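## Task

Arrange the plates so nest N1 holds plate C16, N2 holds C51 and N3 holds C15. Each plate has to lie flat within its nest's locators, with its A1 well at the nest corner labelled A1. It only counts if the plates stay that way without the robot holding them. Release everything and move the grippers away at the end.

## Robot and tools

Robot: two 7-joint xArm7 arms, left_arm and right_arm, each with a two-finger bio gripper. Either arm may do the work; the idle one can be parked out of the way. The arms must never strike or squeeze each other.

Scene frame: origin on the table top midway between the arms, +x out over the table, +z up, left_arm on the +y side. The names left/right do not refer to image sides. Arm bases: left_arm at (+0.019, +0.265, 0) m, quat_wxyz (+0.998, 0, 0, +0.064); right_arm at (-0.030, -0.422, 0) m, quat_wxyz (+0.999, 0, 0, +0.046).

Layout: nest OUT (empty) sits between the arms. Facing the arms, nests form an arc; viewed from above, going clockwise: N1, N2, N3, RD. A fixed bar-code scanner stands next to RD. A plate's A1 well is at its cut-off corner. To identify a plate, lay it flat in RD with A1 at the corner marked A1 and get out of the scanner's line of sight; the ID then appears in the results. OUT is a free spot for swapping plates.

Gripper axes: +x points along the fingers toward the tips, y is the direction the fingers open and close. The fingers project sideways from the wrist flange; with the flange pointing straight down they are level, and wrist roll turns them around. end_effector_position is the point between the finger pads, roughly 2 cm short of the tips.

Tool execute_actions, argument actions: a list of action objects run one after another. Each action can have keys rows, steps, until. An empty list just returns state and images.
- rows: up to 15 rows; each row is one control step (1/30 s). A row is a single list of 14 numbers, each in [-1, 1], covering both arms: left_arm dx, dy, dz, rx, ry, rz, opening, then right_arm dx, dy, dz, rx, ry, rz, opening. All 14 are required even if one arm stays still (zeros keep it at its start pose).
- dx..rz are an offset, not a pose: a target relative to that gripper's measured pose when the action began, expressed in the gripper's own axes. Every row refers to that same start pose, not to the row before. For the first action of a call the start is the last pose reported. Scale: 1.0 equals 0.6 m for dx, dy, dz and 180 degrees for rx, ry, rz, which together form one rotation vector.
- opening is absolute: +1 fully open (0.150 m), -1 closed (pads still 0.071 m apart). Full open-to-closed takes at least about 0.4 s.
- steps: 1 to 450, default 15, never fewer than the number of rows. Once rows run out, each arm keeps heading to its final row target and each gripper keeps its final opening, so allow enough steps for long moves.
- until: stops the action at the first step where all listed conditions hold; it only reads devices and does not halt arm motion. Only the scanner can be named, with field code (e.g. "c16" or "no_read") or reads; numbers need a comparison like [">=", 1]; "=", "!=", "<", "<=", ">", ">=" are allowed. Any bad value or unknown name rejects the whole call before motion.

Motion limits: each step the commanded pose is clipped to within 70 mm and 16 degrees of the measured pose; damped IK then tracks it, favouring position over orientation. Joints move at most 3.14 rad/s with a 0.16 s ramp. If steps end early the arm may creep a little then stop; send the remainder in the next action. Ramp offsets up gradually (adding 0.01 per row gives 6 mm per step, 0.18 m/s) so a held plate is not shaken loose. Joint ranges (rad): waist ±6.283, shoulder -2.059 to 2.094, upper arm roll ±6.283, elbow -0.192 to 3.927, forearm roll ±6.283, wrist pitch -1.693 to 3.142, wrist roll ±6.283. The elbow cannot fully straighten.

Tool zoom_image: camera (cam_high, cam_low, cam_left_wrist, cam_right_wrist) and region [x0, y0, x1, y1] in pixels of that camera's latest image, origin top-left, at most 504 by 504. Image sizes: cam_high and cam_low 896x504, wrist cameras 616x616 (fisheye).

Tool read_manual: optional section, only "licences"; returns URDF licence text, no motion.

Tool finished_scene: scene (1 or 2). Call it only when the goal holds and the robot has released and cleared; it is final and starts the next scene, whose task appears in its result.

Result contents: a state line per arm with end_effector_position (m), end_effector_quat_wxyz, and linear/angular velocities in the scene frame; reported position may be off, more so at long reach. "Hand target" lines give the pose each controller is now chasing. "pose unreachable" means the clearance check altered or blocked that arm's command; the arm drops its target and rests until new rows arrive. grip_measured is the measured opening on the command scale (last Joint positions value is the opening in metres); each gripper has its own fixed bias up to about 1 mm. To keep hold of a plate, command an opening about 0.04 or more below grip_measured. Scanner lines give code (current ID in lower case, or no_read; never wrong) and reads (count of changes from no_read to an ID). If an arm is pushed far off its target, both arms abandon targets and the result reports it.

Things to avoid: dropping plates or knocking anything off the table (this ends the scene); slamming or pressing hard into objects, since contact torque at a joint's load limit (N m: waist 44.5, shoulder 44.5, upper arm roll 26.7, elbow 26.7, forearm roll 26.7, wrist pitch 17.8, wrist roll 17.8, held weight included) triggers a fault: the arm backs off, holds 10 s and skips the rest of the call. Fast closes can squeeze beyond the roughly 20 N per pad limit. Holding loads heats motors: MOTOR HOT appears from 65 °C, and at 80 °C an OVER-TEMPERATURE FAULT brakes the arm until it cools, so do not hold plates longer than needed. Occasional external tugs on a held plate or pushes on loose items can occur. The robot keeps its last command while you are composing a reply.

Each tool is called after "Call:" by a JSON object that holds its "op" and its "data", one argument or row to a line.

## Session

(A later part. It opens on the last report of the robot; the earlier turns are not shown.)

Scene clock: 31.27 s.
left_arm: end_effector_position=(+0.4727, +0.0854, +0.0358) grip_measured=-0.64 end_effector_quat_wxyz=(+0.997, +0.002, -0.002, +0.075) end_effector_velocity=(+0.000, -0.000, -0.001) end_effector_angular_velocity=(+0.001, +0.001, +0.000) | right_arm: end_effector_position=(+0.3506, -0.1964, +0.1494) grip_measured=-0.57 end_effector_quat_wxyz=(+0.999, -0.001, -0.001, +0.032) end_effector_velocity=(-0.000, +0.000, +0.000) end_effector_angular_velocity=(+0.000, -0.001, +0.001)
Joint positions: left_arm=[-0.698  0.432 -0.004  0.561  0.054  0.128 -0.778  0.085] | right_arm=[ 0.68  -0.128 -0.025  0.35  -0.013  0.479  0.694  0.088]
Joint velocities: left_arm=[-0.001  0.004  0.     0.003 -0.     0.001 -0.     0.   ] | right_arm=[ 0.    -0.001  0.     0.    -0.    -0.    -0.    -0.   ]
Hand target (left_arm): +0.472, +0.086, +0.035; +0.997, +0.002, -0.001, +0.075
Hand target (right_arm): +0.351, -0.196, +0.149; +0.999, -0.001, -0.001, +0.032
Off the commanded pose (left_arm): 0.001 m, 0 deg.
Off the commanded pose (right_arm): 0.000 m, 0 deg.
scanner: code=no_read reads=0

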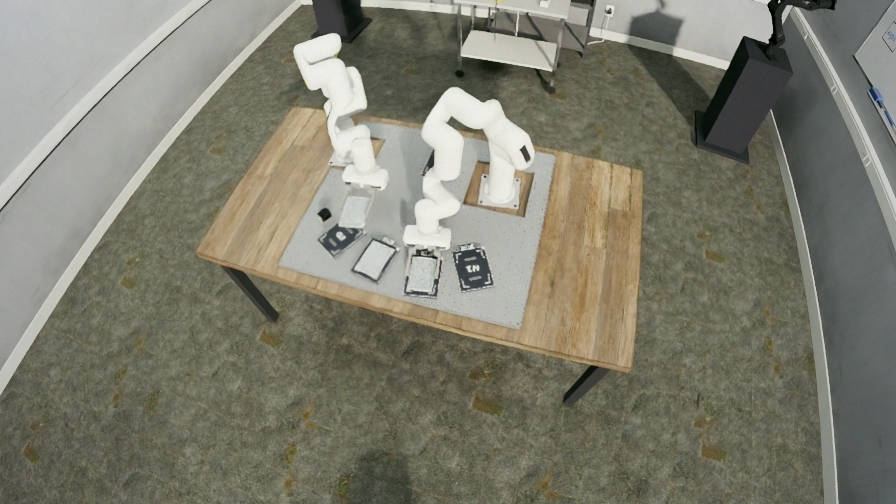

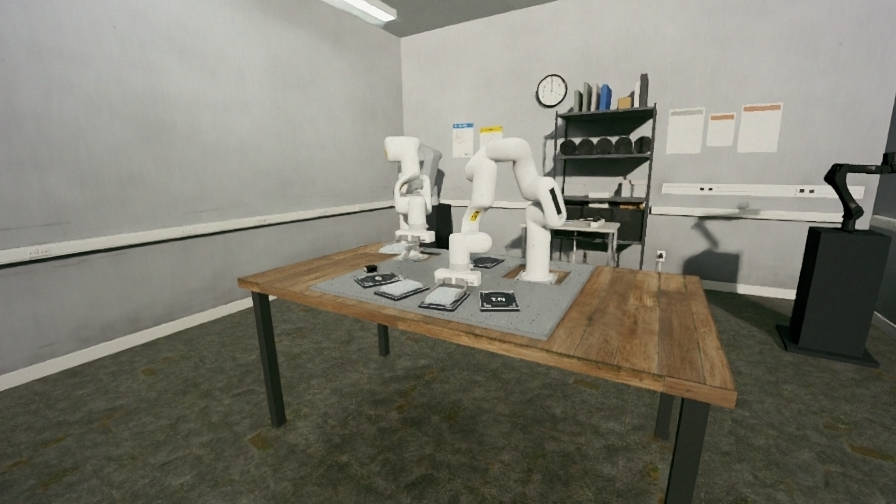

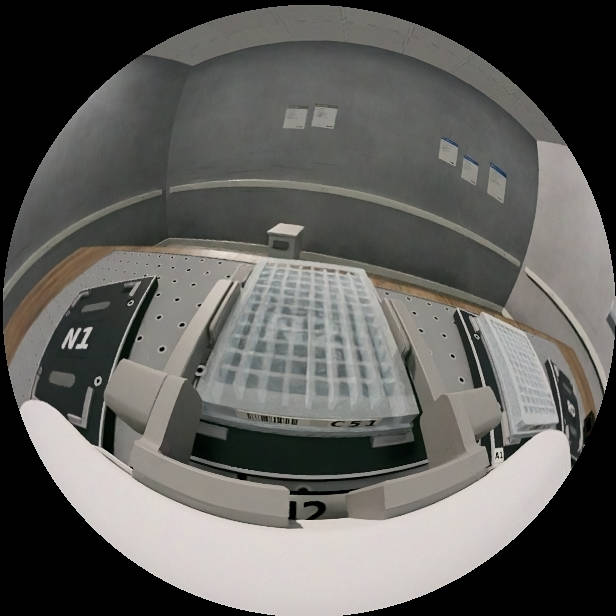

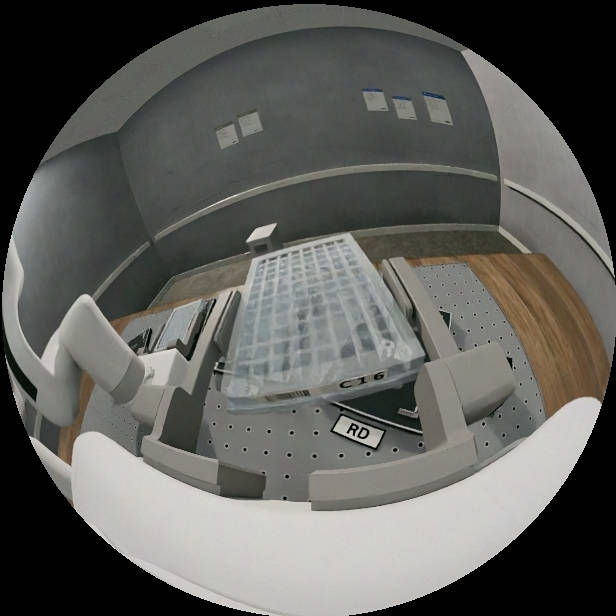

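Call:
{"op": "execute_actions", "data": {
  "actions": [
    {"rows": [[0,0,0,0,0,0,-0.6, 0,0,0,0,0,0,-0.76],[0,0,0,0,0,0,-0.5, 0,0,0,0,0,0,-0.76],[0,0,0,0,0,0,-0.4, 0,0,0,0,0,0,-0.76],[0,0,0,0,0,0,-0.25, 0,0,0,0,0,0,-0.76],[0,0,0,0,0,0,-0.1, 0,0,0,0,0,0,-0.76]], "steps": 10},
    {"rows": [[0,0,0.02,0,0,0,-0.1, 0,0,0,0,0,0,-0.76],[0,0,0.05,0,0,0,-0.1, 0,0,0,0,0,0,-0.76],[0,0,0.09,0,0,0,-0.1, 0,0,0,0,0,0,-0.76],[0,0,0.13,0,0,0,-0.1, 0,0,0,0,0,0,-0.76],[0,0,0.17,0,0,0,-0.1, 0,0,0,0,0,0,-0.76]], "steps": 15},
    {"rows": [[-0.085,0.797,0.267,0,0,0,-0.1, 0.001,0.004,-0.001,0,0,0.001,-0.76],[-0.085,0.797,0.267,0,0,0,-0.1, 0.002,0.011,-0.002,0,0,0.002,-0.76],[-0.085,0.797,0.267,0,0,0,-0.1, 0.003,0.021,-0.003,0,0,0.003,-0.76],[-0.085,0.797,0.267,0,0,0,-0.1, 0.005,0.034,-0.004,0,0,0.005,-0.76],[-0.085,0.797,0.267,0,0,0,-0.1, 0.008,0.05,-0.006,0,0,0.007,-0.76],[-0.085,0.797,0.267,0,0,0,-0.1, 0.011,0.068,-0.008,0,0,0.009,-0.76],[-0.085,0.797,0.267,0,0,0,-0.1, 0.014,0.087,-0.01,0,0,0.012,-0.76],[-0.085,0.797,0.267,0,0,0,-0.1, 0.017,0.107,-0.013,0,0,0.015,-0.76],[-0.085,0.797,0.267,0,0,0,-0.1, 0.02,0.127,-0.015,0,0,0.018,-0.76],[-0.085,0.797,0.267,0,0,0,-0.1, 0.023,0.147,-0.018,0,0,0.02,-0.76],[-0.085,0.797,0.267,0,0,0,-0.1, 0.027,0.167,-0.02,0,0,0.023,-0.76],[-0.085,0.797,0.267,0,0,0,-0.1, 0.03,0.187,-0.022,0,0,0.026,-0.76],[-0.085,0.797,0.267,0,0,0,-0.1, 0.033,0.207,-0.025,0,0,0.029,-0.76],[-0.085,0.797,0.267,0,0,0,-0.1, 0.036,0.227,-0.027,0,0,0.032,-0.76],[-0.085,0.797,0.267,0,0,0,-0.1, 0.0395,0.2463,-0.0295,0,0,0.0343,-0.76]], "steps": 18},
    {"rows": [[-0.02,0.2,0.07,0,0,0,-0.1, 0.004,0.016,-0.002,0,0,0.002,-0.76],[-0.02,0.2,0.07,0,0,0,-0.1, 0.009,0.032,-0.004,0,0,0.005,-0.76],[-0.02,0.2,0.07,0,0,0,-0.1, 0.013,0.048,-0.006,0,0,0.007,-0.76],[-0.02,0.2,0.07,0,0,0,-0.1, 0.018,0.064,-0.008,0,0,0.009,-0.76],[-0.02,0.2,0.07,0,0,0,-0.1, 0.022,0.08,-0.01,0,0,0.011,-0.76],[-0.02,0.2,0.07,0,0,0,-0.1, 0.026,0.096,-0.012,0,0,0.014,-0.76],[-0.02,0.2,0.07,0,0,0,-0.1, 0.031,0.112,-0.014,0,0,0.016,-0.76],[-0.02,0.2,0.07,0,0,0,-0.1, 0.035,0.128,-0.016,0,0,0.018,-0.76],[-0.02,0.2,0.07,0,0,0,-0.1, 0.039,0.144,-0.018,0,0,0.021,-0.76],[-0.02,0.2,0.07,0,0,0,-0.1, 0.044,0.16,-0.02,0,0,0.023,-0.76],[-0.02,0.2,0.07,0,0,0,-0.1, 0.048,0.176,-0.022,0,0,0.025,-0.76],[-0.02,0.2,0.07,0,0,0,-0.1, 0.053,0.192,-0.024,0,0,0.027,-0.76],[-0.02,0.2,0.07,0,0,0,-0.1, 0.057,0.208,-0.026,0,0,0.03,-0.76],[-0.02,0.2,0.07,0,0,0,-0.1, 0.061,0.224,-0.028,0,0,0.032,-0.76],[-0.02,0.2,0.07,0,0,0,-0.1, 0.0657,0.2407,-0.0295,0,0,0.0343,-0.76]], "steps": 17},
    {"rows": [[0,0,0,0,0,0,-0.1, 0.007,0.018,-0.002,0,0,0.003,-0.76],[0,0,0,0,0,0,-0.1, 0.014,0.036,-0.004,0,0,0.005,-0.76],[0,0,0,0,0,0,-0.1, 0.021,0.054,-0.007,0,0,0.008,-0.76],[0,0,0,0,0,0,-0.1, 0.028,0.072,-0.009,0,0,0.011,-0.76],[0,0,0,0,0,0,-0.1, 0.035,0.09,-0.011,0,0,0.013,-0.76],[0,0,0,0,0,0,-0.1, 0.042,0.108,-0.014,0,0,0.016,-0.76],[0,0,0,0,0,0,-0.1, 0.049,0.126,-0.016,0,0,0.019,-0.76],[0,0,0,0,0,0,-0.1, 0.056,0.144,-0.018,0,0,0.021,-0.76],[0,0,0,0,0,0,-0.1, 0.063,0.162,-0.021,0,0,0.024,-0.76],[0,0,0,0,0,0,-0.1, 0.07,0.178,-0.023,0,0,0.026,-0.76],[0,0,0,0,0,0,-0.1, 0.076,0.193,-0.025,0,0,0.029,-0.76],[0,0,0,0,0,0,-0.1, 0.081,0.206,-0.026,0,0,0.031,-0.76],[0,0,0,0,0,0,-0.1, 0.085,0.217,-0.028,0,0,0.032,-0.76],[0,0,0,0,0,0,-0.1, 0.089,0.226,-0.029,0,0,0.0335,-0.76],[0,0,0,0,0,0,-0.1, 0.0912,0.2322,-0.0295,0,0,0.0343,-0.76]], "steps": 28}
  ]
}}

Scene clock: 35.73 s.
left_arm: end_effector_position=(+0.3849, +0.4207, +0.2300) grip_measured=-0.10 end_effector_quat_wxyz=(+0.996, +0.004, -0.012, +0.091) end_effector_velocity=(+0.000, -0.000, +0.000) end_effector_angular_velocity=(-0.000, -0.001, -0.001) | right_arm: end_effector_position=(+0.3830, +0.2280, +0.1022) grip_measured=-0.57 end_effector_quat_wxyz=(+0.982, +0.005, +0.000, +0.191) end_effector_velocity=(-0.004, +0.002, -0.003) end_effector_angular_velocity=(-0.003, +0.004, +0.005)
Joint positions: left_arm=[-0.063 -0.732  0.516  0.234  0.425  0.916  0.02   0.107] | right_arm=[ 0.95   0.915  0.133  1.793 -0.128  0.878  0.82   0.088]
Joint velocities: left_arm=[-0.001 -0.001  0.    -0.    -0.    -0.     0.     0.   ] | right_arm=[ 0.004  0.005  0.002  0.005  0.001  0.004 -0.001 -0.   ]
Hand target (left_arm): +0.385, +0.421, +0.230; +0.996, +0.004, -0.012, +0.091
Hand target (right_arm): +0.383, +0.228, +0.102; +0.982, +0.005, +0.000, +0.191
Off the commanded pose (left_arm): 0.000 m, 0 deg.
Off the commanded pose (right_arm): 0.001 m, 0 deg.
scanner: code=no_read reads=0

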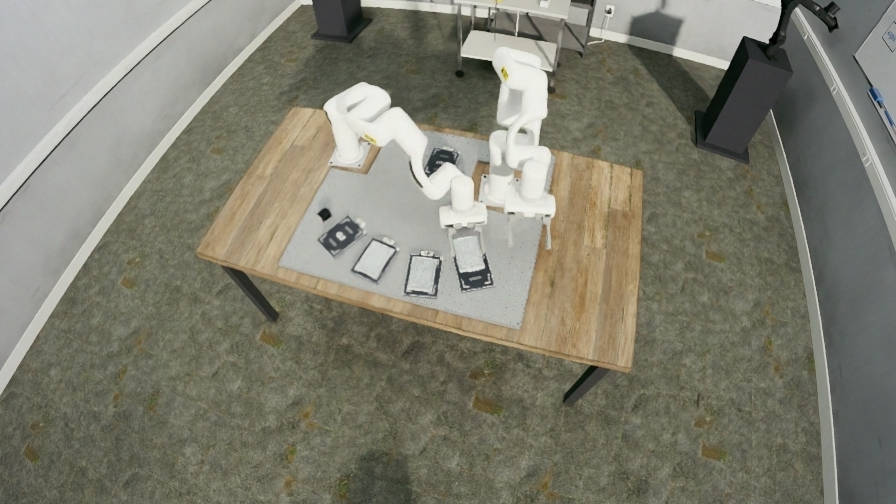

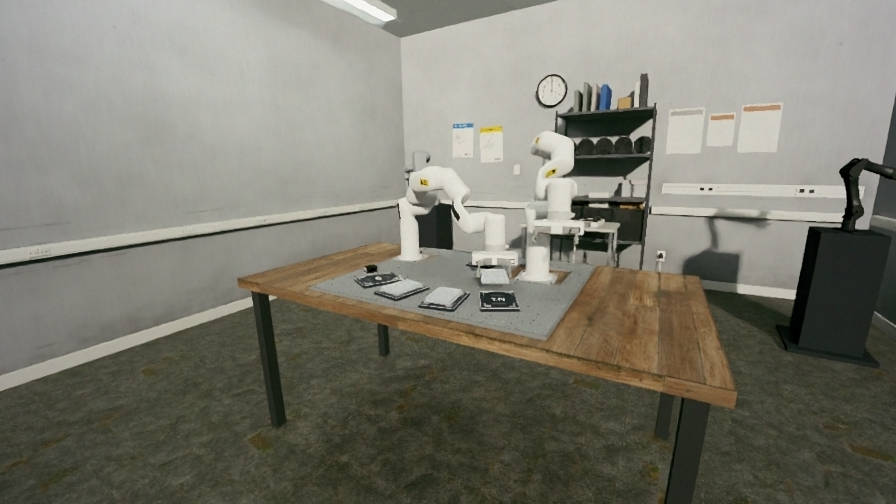

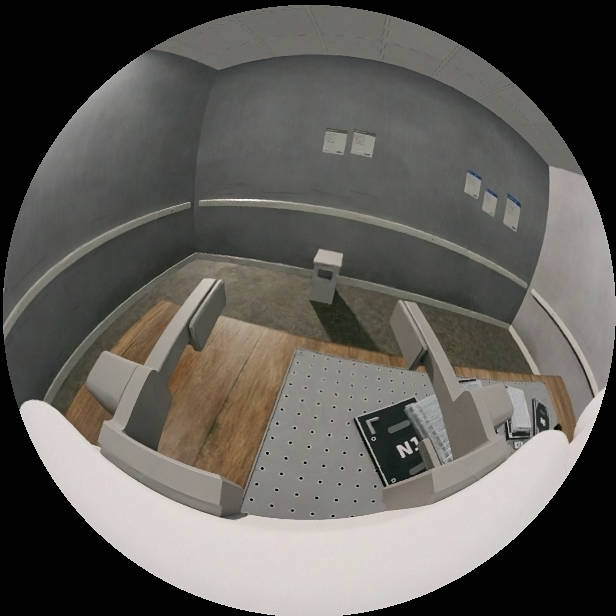

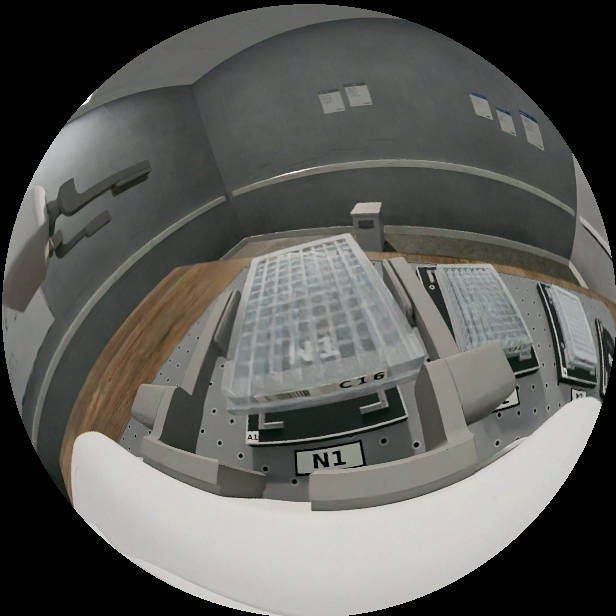

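Call:
{"op": "execute_actions", "data": {
  "actions": [
    {"rows": [[0,0.25,0.15,0,0,0,-0.1, 0.008,0.008,-0.003,-0.001,0,0,-0.76],[0,0.25,0.15,0,0,0,-0.1, 0.016,0.016,-0.006,-0.002,0.001,0,-0.76],[0,0.25,0.15,0,0,0,-0.1, 0.024,0.024,-0.008,-0.003,0.0012,0.001,-0.76],[0,0.25,0.15,0,0,0,-0.1, 0.029,0.0287,-0.0097,-0.003,0.0012,0.001,-0.76]], "steps": 25}
  ]
}}

Scene clock: 36.83 s.
left_arm: end_effector_position=(+0.3553, +0.5664, +0.3205) grip_measured=-0.10 end_effector_quat_wxyz=(+0.996, +0.002, -0.012, +0.091) end_effector_velocity=(-0.001, +0.004, +0.003) end_effector_angular_velocity=(+0.003, -0.005, +0.006) | right_arm: end_effector_position=(+0.3928, +0.2504, +0.0965) grip_measured=-0.57 end_effector_quat_wxyz=(+0.981, +0.000, +0.001, +0.192) end_effector_velocity=(+0.000, +0.000, +0.001) end_effector_angular_velocity=(+0.003, -0.000, -0.001)
Joint positions: left_arm=[-0.003 -0.642  0.735  0.643  0.44   1.163  0.394  0.107] | right_arm=[ 0.965  1.026  0.129  1.986 -0.131  0.968  0.812  0.088]
Joint velocities: left_arm=[ 0.002  0.001  0.003  0.008  0.    -0.001  0.002  0.   ] | right_arm=[-0.    -0.     0.     0.001  0.001 -0.001  0.    -0.   ]
Hand target (left_arm): +0.355, +0.567, +0.321; +0.996, +0.003, -0.012, +0.091
Hand target (right_arm): +0.393, +0.250, +0.096; +0.981, +0.000, +0.001, +0.192
Off the commanded pose (left_arm): 0.001 m, 0 deg.
Off the commanded pose (right_arm): 0.000 m, 0 deg.
scanner: code=no_read reads=0

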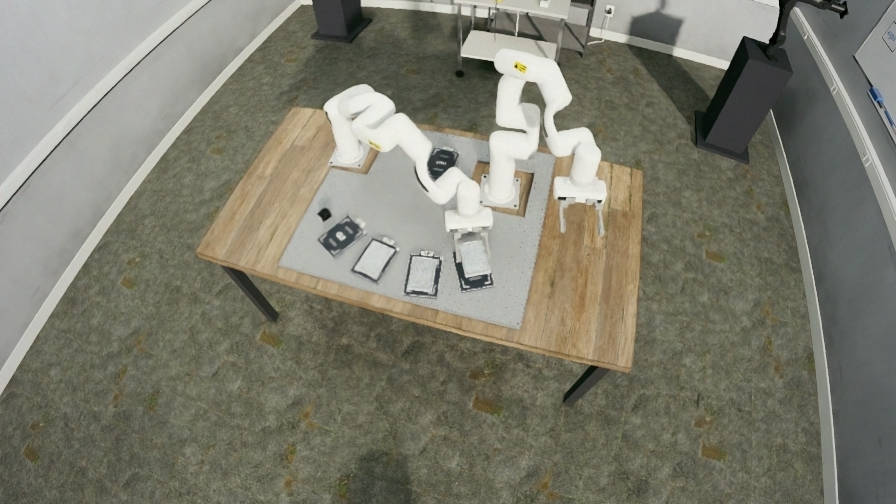

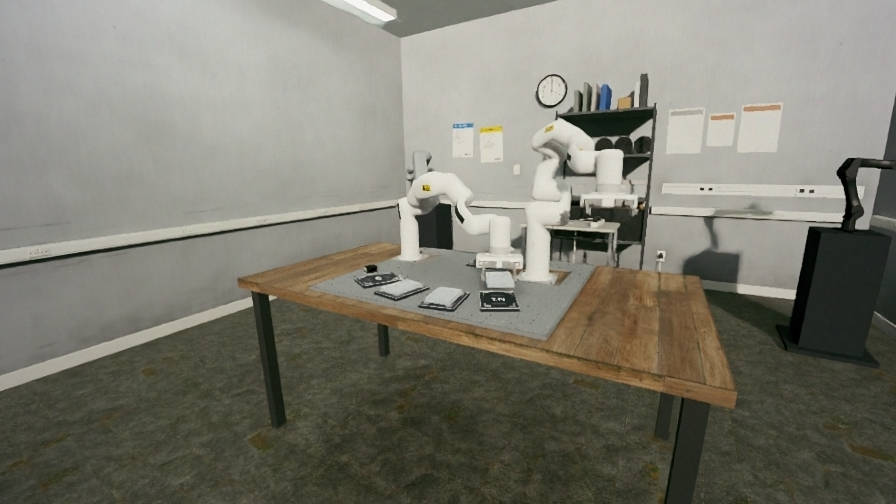

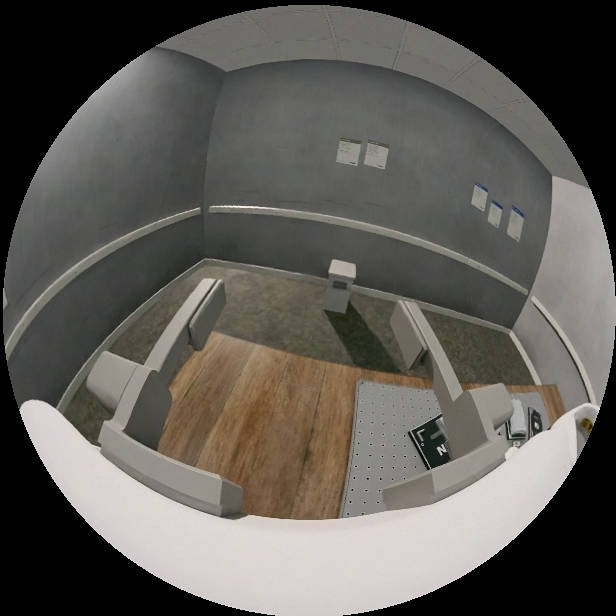

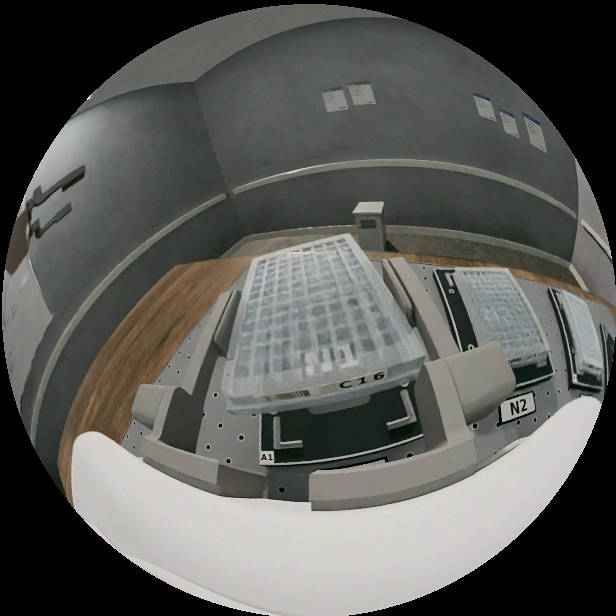

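Call:
{"op": "execute_actions", "data": {
  "actions": [
    {"rows": [[0,0,0,0,0,0,-0.1, 0,-0.002,-0.006,0,0,0,-0.76],[0,0,0,0,0,0,-0.1, 0,-0.004,-0.014,0,0,0,-0.76],[0,0,0,0,0,0,-0.1, 0,-0.005,-0.024,0,0,0,-0.76],[0,0,0,0,0,0,-0.1, 0,-0.005,-0.034,0,0,0,-0.76],[0,0,0,0,0,0,-0.1, 0,-0.005,-0.044,0,0,0,-0.76],[0,0,0,0,0,0,-0.1, 0,-0.005,-0.054,0,0,0,-0.76],[0,0,0,0,0,0,-0.1, 0,-0.005,-0.063,0,0,0,-0.76],[0,0,0,0,0,0,-0.1, 0,-0.005,-0.071,0,0,0,-0.76],[0,0,0,0,0,0,-0.1, 0,-0.005,-0.077,0,0,0,-0.76],[0,0,0,0,0,0,-0.1, 0,-0.005,-0.081,0,0,0,-0.76]], "steps": 22}
  ]
}}

Call:
{"op": "zoom_image", "data": {
  "camera": "cam_high",
  "region": [390, 190, 550, 320]
}}

Call:
{"op": "zoom_image", "data": {
  "camera": "cam_low",
  "region": [450, 260, 550, 320]
}}

Scene clock: 37.87 s.
left_arm: end_effector_position=(+0.3553, +0.5664, +0.3205) grip_measured=-0.10 end_effector_quat_wxyz=(+0.996, +0.002, -0.012, +0.091) end_effector_velocity=(+0.000, -0.000, -0.000) end_effector_angular_velocity=(+0.000, +0.001, -0.000) | right_arm: end_effector_position=(+0.3940, +0.2476, +0.0487) grip_measured=-0.57 end_effector_quat_wxyz=(+0.981, +0.001, +0.001, +0.192) end_effector_velocity=(-0.003, -0.005, -0.014) end_effector_angular_velocity=(-0.021, +0.009, +0.001)
Joint positions: left_arm=[-0.003 -0.642  0.735  0.643  0.44   1.163  0.394  0.107] | right_arm=[ 0.965  1.113  0.123  2.    -0.138  0.894  0.812  0.088]
Joint velocities: left_arm=[-0.     0.    -0.    -0.     0.001  0.    -0.    -0.   ] | right_arm=[ 0.     0.011 -0.001 -0.009 -0.001  0.002  0.     0.   ]
Hand target (left_arm): +0.355, +0.566, +0.320; +0.996, +0.002, -0.012, +0.091
Hand target (right_arm): +0.394, +0.247, +0.048; +0.981, +0.001, +0.001, +0.192
Off the commanded pose (left_arm): 0.000 m, 0 deg.
Off the commanded pose (right_arm): 0.001 m, 0 deg.
scanner: code=no_read reads=0

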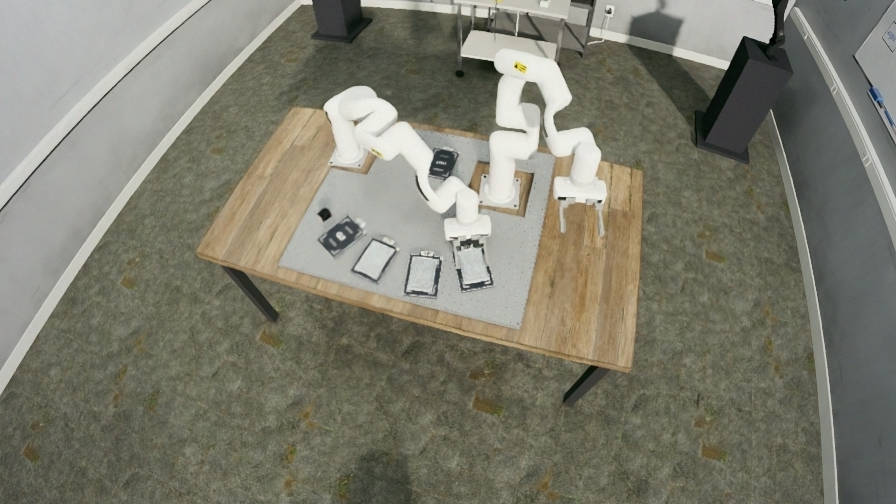

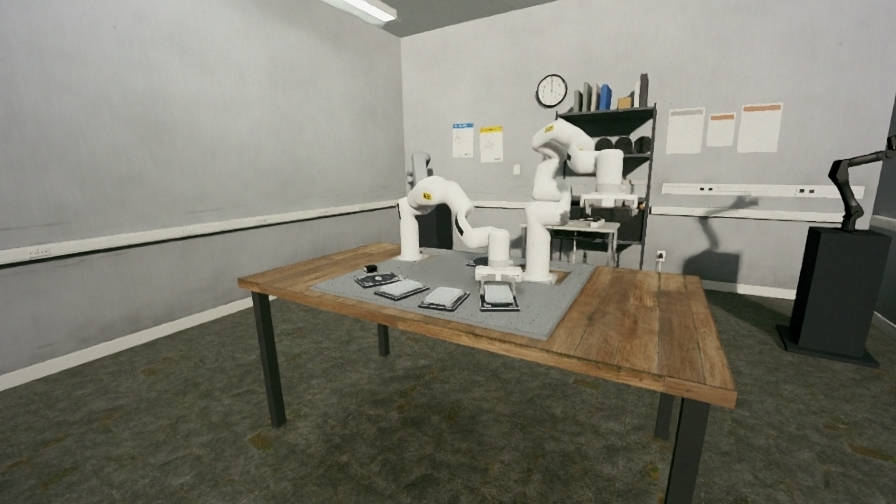

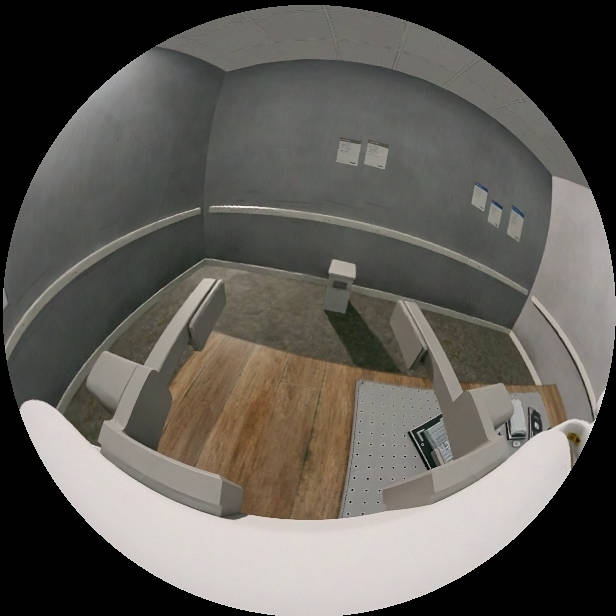

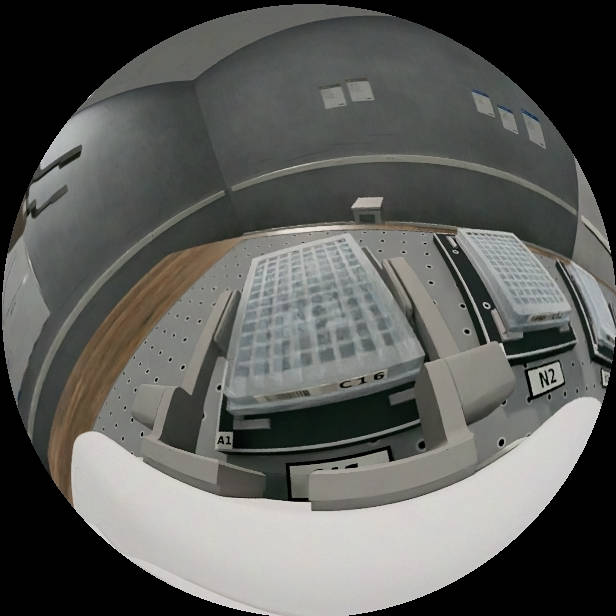

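Region (390, 190, 550, 320) of cam_high's 896x504 image, scaled by 3.150, with more detail than that image has; it fills the top 410 rows of this view, and the rest is white.

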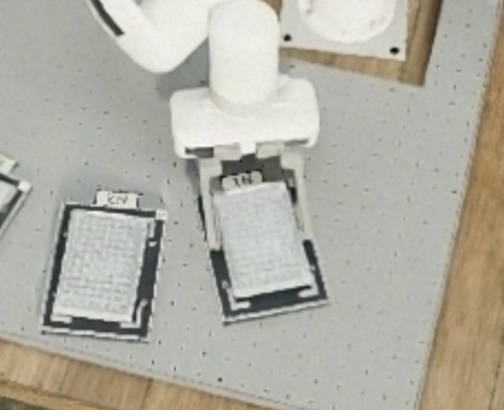

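Region (450, 260, 550, 320) of cam_low's 896x504 image, scaled by 5.040, with more detail than that image has; it fills the top 302 rows of this view, and the rest is white.

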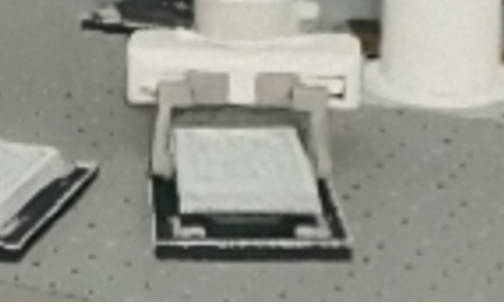

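Call:
{"op": "execute_actions", "data": {
  "actions": [
    {"rows": [[0,0,0,0,0,0,-0.1, 0,0,-0.004,0,0,0,-0.76],[0,0,0,0,0,0,-0.1, 0,0,-0.008,0,0,0,-0.76],[0,0,0,0,0,0,-0.1, 0,0,-0.012,0,0,0,-0.76],[0,0,0,0,0,0,-0.1, 0,0,-0.016,0,0,0,-0.76],[0,0,0,0,0,0,-0.1, 0,0,-0.019,0,0,0,-0.76],[0,0,0,0,0,0,-0.1, 0,0,-0.021,0,0,0,-0.76]], "steps": 18}
  ]
}}

Call:
{"op": "zoom_image", "data": {
  "camera": "cam_low",
  "region": [450, 260, 550, 320]
}}

Scene clock: 38.70 s.
left_arm: end_effector_position=(+0.3553, +0.5664, +0.3205) grip_measured=-0.10 end_effector_quat_wxyz=(+0.996, +0.002, -0.012, +0.091) end_effector_velocity=(+0.000, -0.000, -0.000) end_effector_angular_velocity=(-0.000, +0.001, -0.000) | right_arm: end_effector_position=(+0.3945, +0.2478, +0.0372) grip_measured=-0.58 end_effector_quat_wxyz=(+0.981, +0.002, +0.000, +0.192) end_effector_velocity=(-0.000, -0.000, -0.001) end_effector_angular_velocity=(-0.002, +0.001, +0.001)
Joint positions: left_arm=[-0.003 -0.642  0.735  0.643  0.44   1.163  0.394  0.107] | right_arm=[ 0.967  1.14   0.12   2.014 -0.139  0.879  0.812  0.088]
Joint velocities: left_arm=[-0.001  0.     0.     0.     0.     0.001 -0.     0.   ] | right_arm=[-0.     0.002  0.    -0.    -0.001 -0.    -0.001 -0.   ]
Hand target (left_arm): +0.355, +0.566, +0.320; +0.996, +0.002, -0.012, +0.091
Hand target (right_arm): +0.394, +0.248, +0.036; +0.981, +0.001, +0.001, +0.192
Off the commanded pose (left_arm): 0.000 m, 0 deg.
Off the commanded pose (right_arm): 0.001 m, 0 deg.
scanner: code=no_read reads=0

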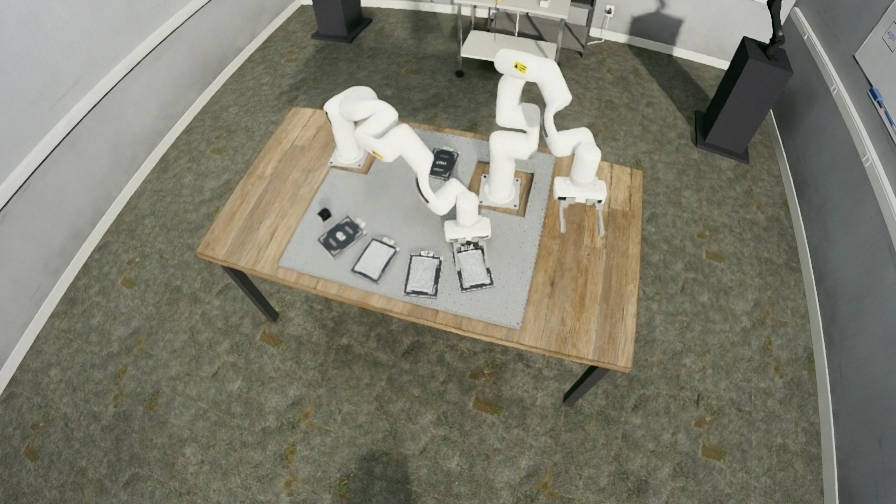

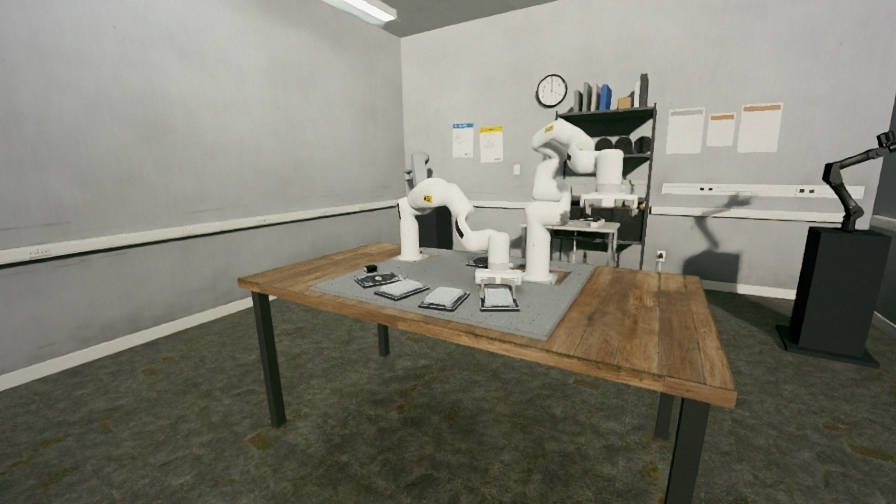

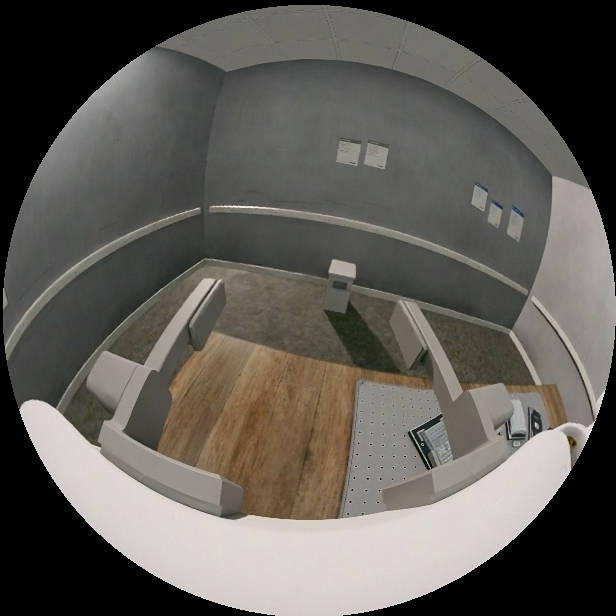

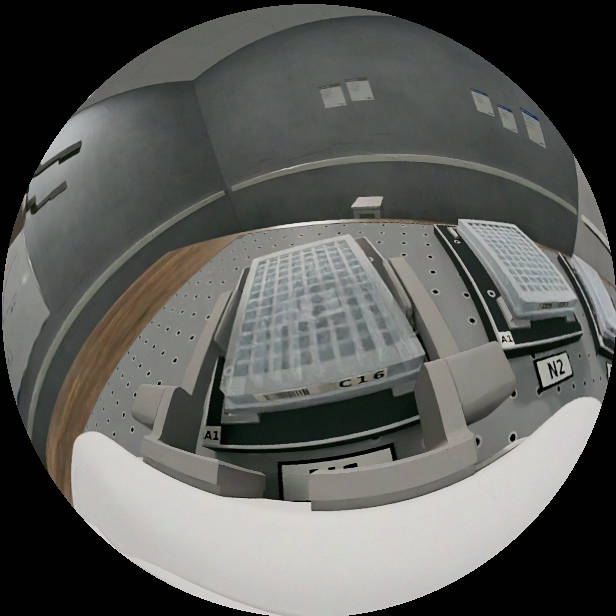

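Region (450, 260, 550, 320) of cam_low's 896x504 image, scaled by 5.040, with more detail than that image has; it fills the top 302 rows of this view, and the rest is white.

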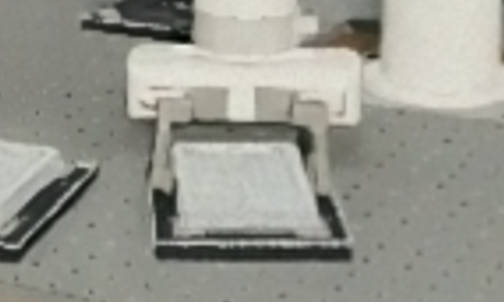

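The plate looks seated in N1. I'll release it, lift the right arm and move it clear.

Call:
{"op": "execute_actions", "data": {
  "actions": [
    {"rows": [[0,0,0,0,0,0,-0.1, 0,0,0.002,0,0,0,-0.55],[0,0,0,0,0,0,-0.1, 0,0,0.002,0,0,0,-0.45],[0,0,0,0,0,0,-0.1, 0,0,0.002,0,0,0,-0.35],[0,0,0,0,0,0,-0.1, 0,0,0.002,0,0,0,-0.2],[0,0,0,0,0,0,-0.1, 0,0,0.002,0,0,0,-0.1]], "steps": 10},
    {"rows": [[0,0,0,0,0,0,-0.1, 0,0,0.02,0,0,0,-0.1],[0,0,0,0,0,0,-0.1, 0,0,0.05,0,0,0,-0.1],[0,0,0,0,0,0,-0.1, 0,0,0.09,0,0,0,-0.1],[0,0,0,0,0,0,-0.1, 0,0,0.13,0,0,0,-0.1],[0,0,0,0,0,0,-0.1, 0,0,0.17,0,0,0,-0.1]], "steps": 15},
    {"rows": [[0,0,0,0,0,0,-0.1, -0.35,-0.6,0.2,0,0,-0.12,-0.1]], "steps": 40}
  ]
}}

Call:
{"op": "zoom_image", "data": {
  "camera": "cam_high",
  "region": [330, 210, 510, 320]
}}

Call:
{"op": "zoom_image", "data": {
  "camera": "cam_low",
  "region": [360, 260, 540, 330]
}}

Scene clock: 41.10 s.
left_arm: end_effector_position=(+0.3553, +0.5664, +0.3205) grip_measured=-0.10 end_effector_quat_wxyz=(+0.996, +0.002, -0.012, +0.091) end_effector_velocity=(-0.000, +0.000, +0.000) end_effector_angular_velocity=(-0.000, -0.000, +0.001) | right_arm: end_effector_position=(+0.3351, -0.1630, +0.2595) grip_measured=-0.10 end_effector_quat_wxyz=(+1.000, -0.003, +0.000, +0.006) end_effector_velocity=(-0.010, -0.007, -0.006) end_effector_angular_velocity=(-0.027, +0.026, +0.024)
Joint positions: left_arm=[-0.003 -0.642  0.735  0.643  0.44   1.163  0.394  0.107] | right_arm=[ 0.804 -0.365 -0.025  0.533 -0.016  0.903  0.872  0.107]
Joint velocities: left_arm=[ 0.    -0.    -0.     0.    -0.001  0.    -0.     0.   ] | right_arm=[ 0.002 -0.037 -0.    -0.027  0.003  0.048 -0.024  0.   ]
Hand target (left_arm): +0.355, +0.566, +0.320; +0.996, +0.002, -0.012, +0.091
Hand target (right_arm): +0.335, -0.164, +0.259; +1.000, -0.004, +0.001, +0.006
Off the commanded pose (left_arm): 0.000 m, 0 deg.
Off the commanded pose (right_arm): 0.003 m, 0 deg.
scanner: code=no_read reads=0

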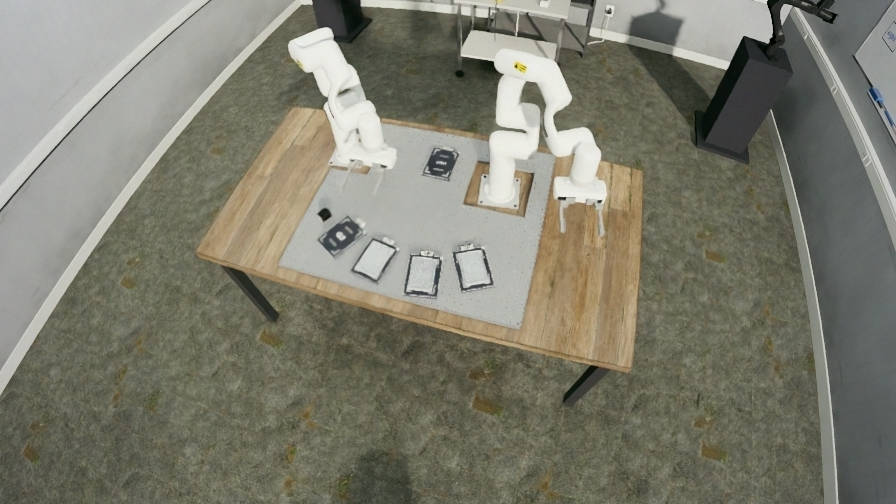

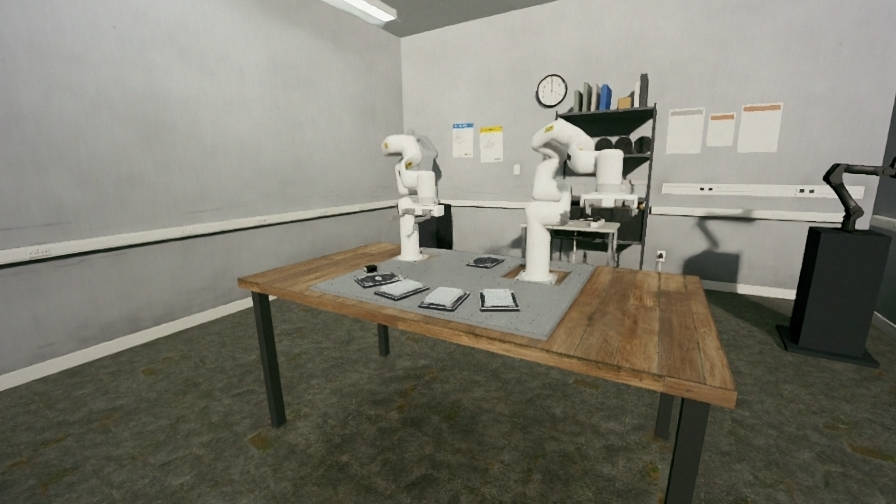

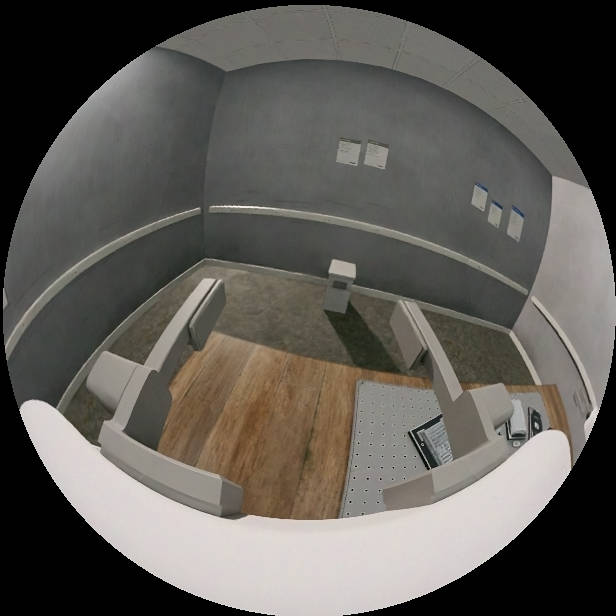

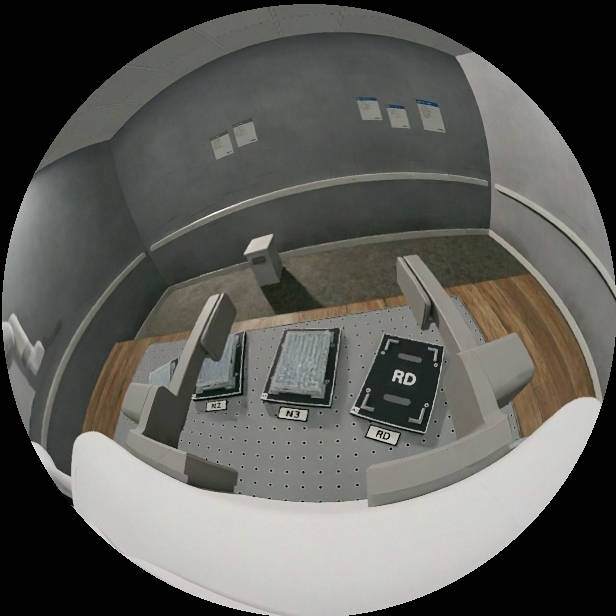

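Region (330, 210, 510, 320) of cam_high's 896x504 image, scaled by 2.800, with more detail than that image has.

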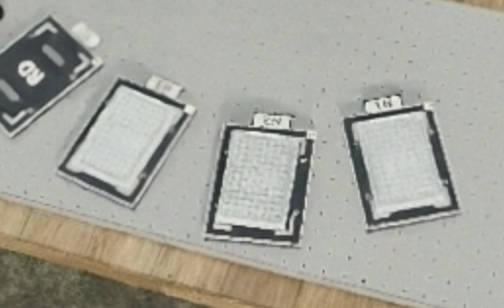

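Region (360, 260, 540, 330) of cam_low's 896x504 image, scaled by 2.800, with more detail than that image has.

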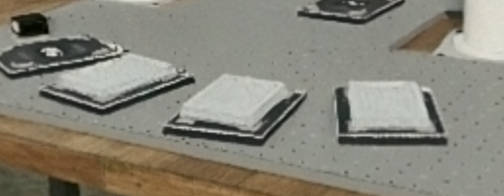

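Call:
{"op": "execute_actions", "data": {
  "actions": [
    {"rows": [[0,0,0,0,0,0,-0.1, 0.2,0.42,-0.28,0,0,0.04,-0.1]], "steps": 35}
  ]
}}

Call:
{"op": "zoom_image", "data": {
  "camera": "cam_right_wrist",
  "region": [170, 230, 470, 480]
}}

Scene clock: 42.43 s.
left_arm: end_effector_position=(+0.3553, +0.5664, +0.3205) grip_measured=-0.10 end_effector_quat_wxyz=(+0.996, +0.002, -0.012, +0.091) end_effector_velocity=(+0.001, -0.001, -0.000) end_effector_angular_velocity=(-0.001, +0.001, -0.002) | right_arm: end_effector_position=(+0.4521, +0.0885, +0.0895) grip_measured=-0.10 end_effector_quat_wxyz=(+0.998, -0.002, +0.001, +0.068) end_effector_velocity=(-0.002, +0.003, -0.004) end_effector_angular_velocity=(-0.009, +0.008, +0.002)
Joint positions: left_arm=[-0.003 -0.642  0.735  0.643  0.44   1.163  0.394  0.107] | right_arm=[ 0.875  0.743  0.004  1.448 -0.005  0.709  0.838  0.107]
Joint velocities: left_arm=[-0.002  0.001  0.     0.    -0.     0.001 -0.     0.   ] | right_arm=[0.003 0.012 0.002 0.016 0.001 0.016 0.002 0.   ]
Hand target (left_arm): +0.355, +0.566, +0.320; +0.996, +0.002, -0.012, +0.091
Hand target (right_arm): +0.452, +0.088, +0.088; +0.998, -0.003, +0.002, +0.068
Off the commanded pose (left_arm): 0.000 m, 0 deg.
Off the commanded pose (right_arm): 0.001 m, 0 deg.
scanner: code=no_read reads=0

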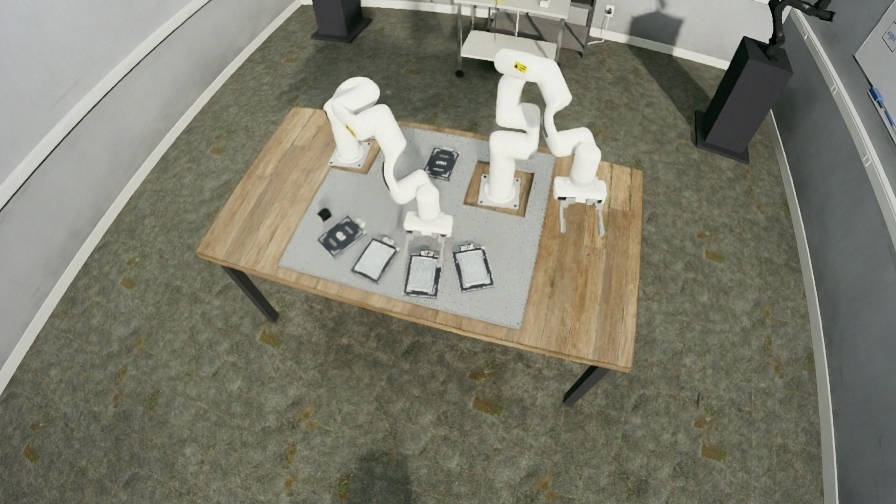

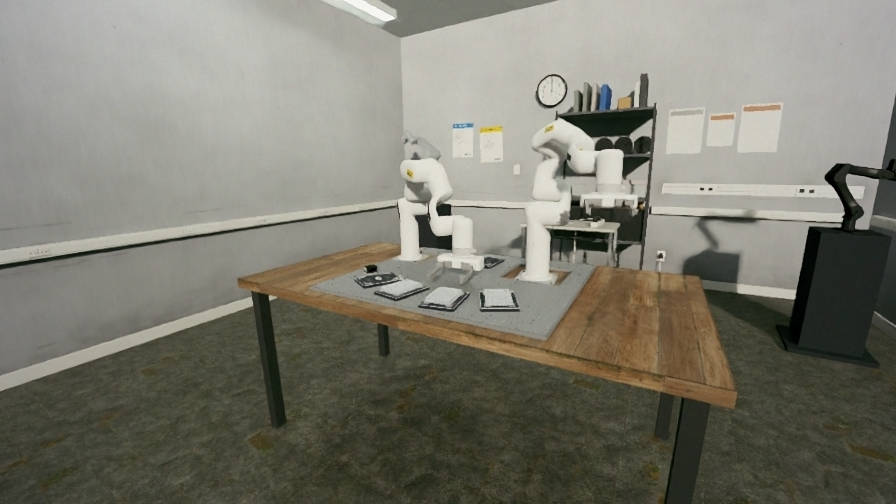

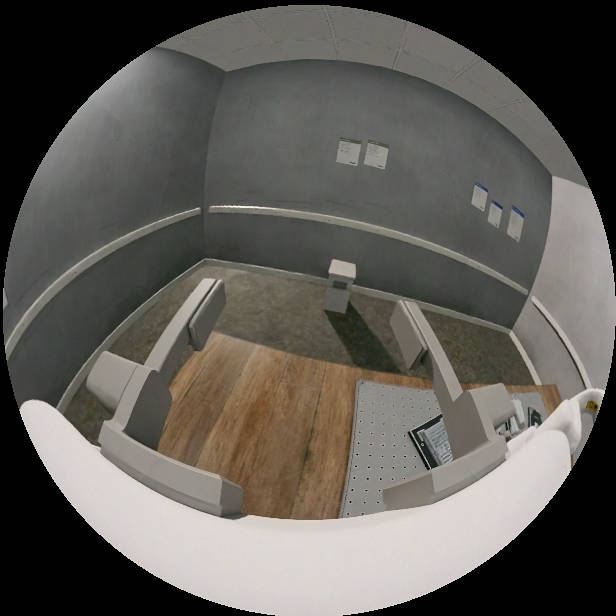

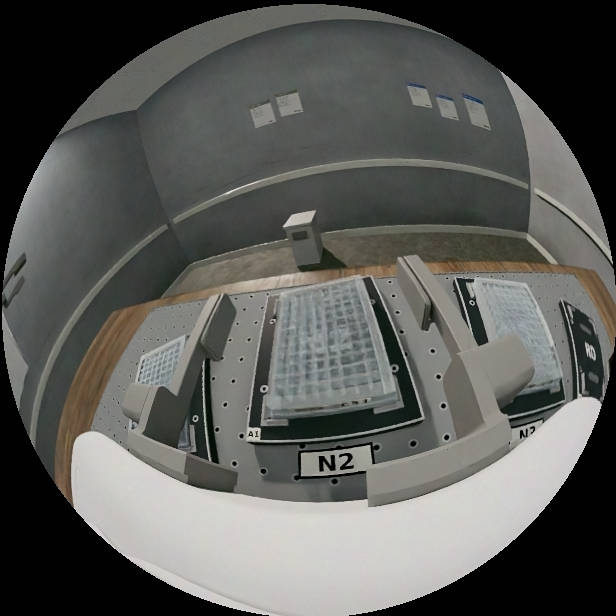

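Region (170, 230, 470, 480) of cam_right_wrist's 616x616 image, scaled by 1.680, with more detail than that image has.

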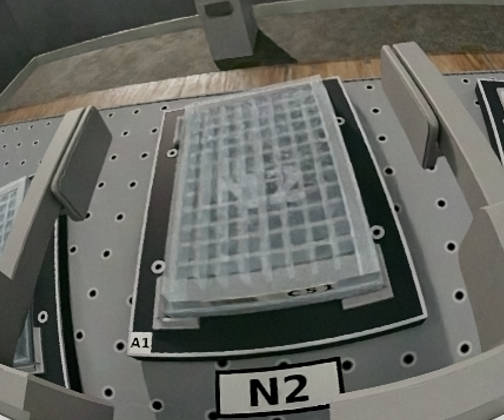

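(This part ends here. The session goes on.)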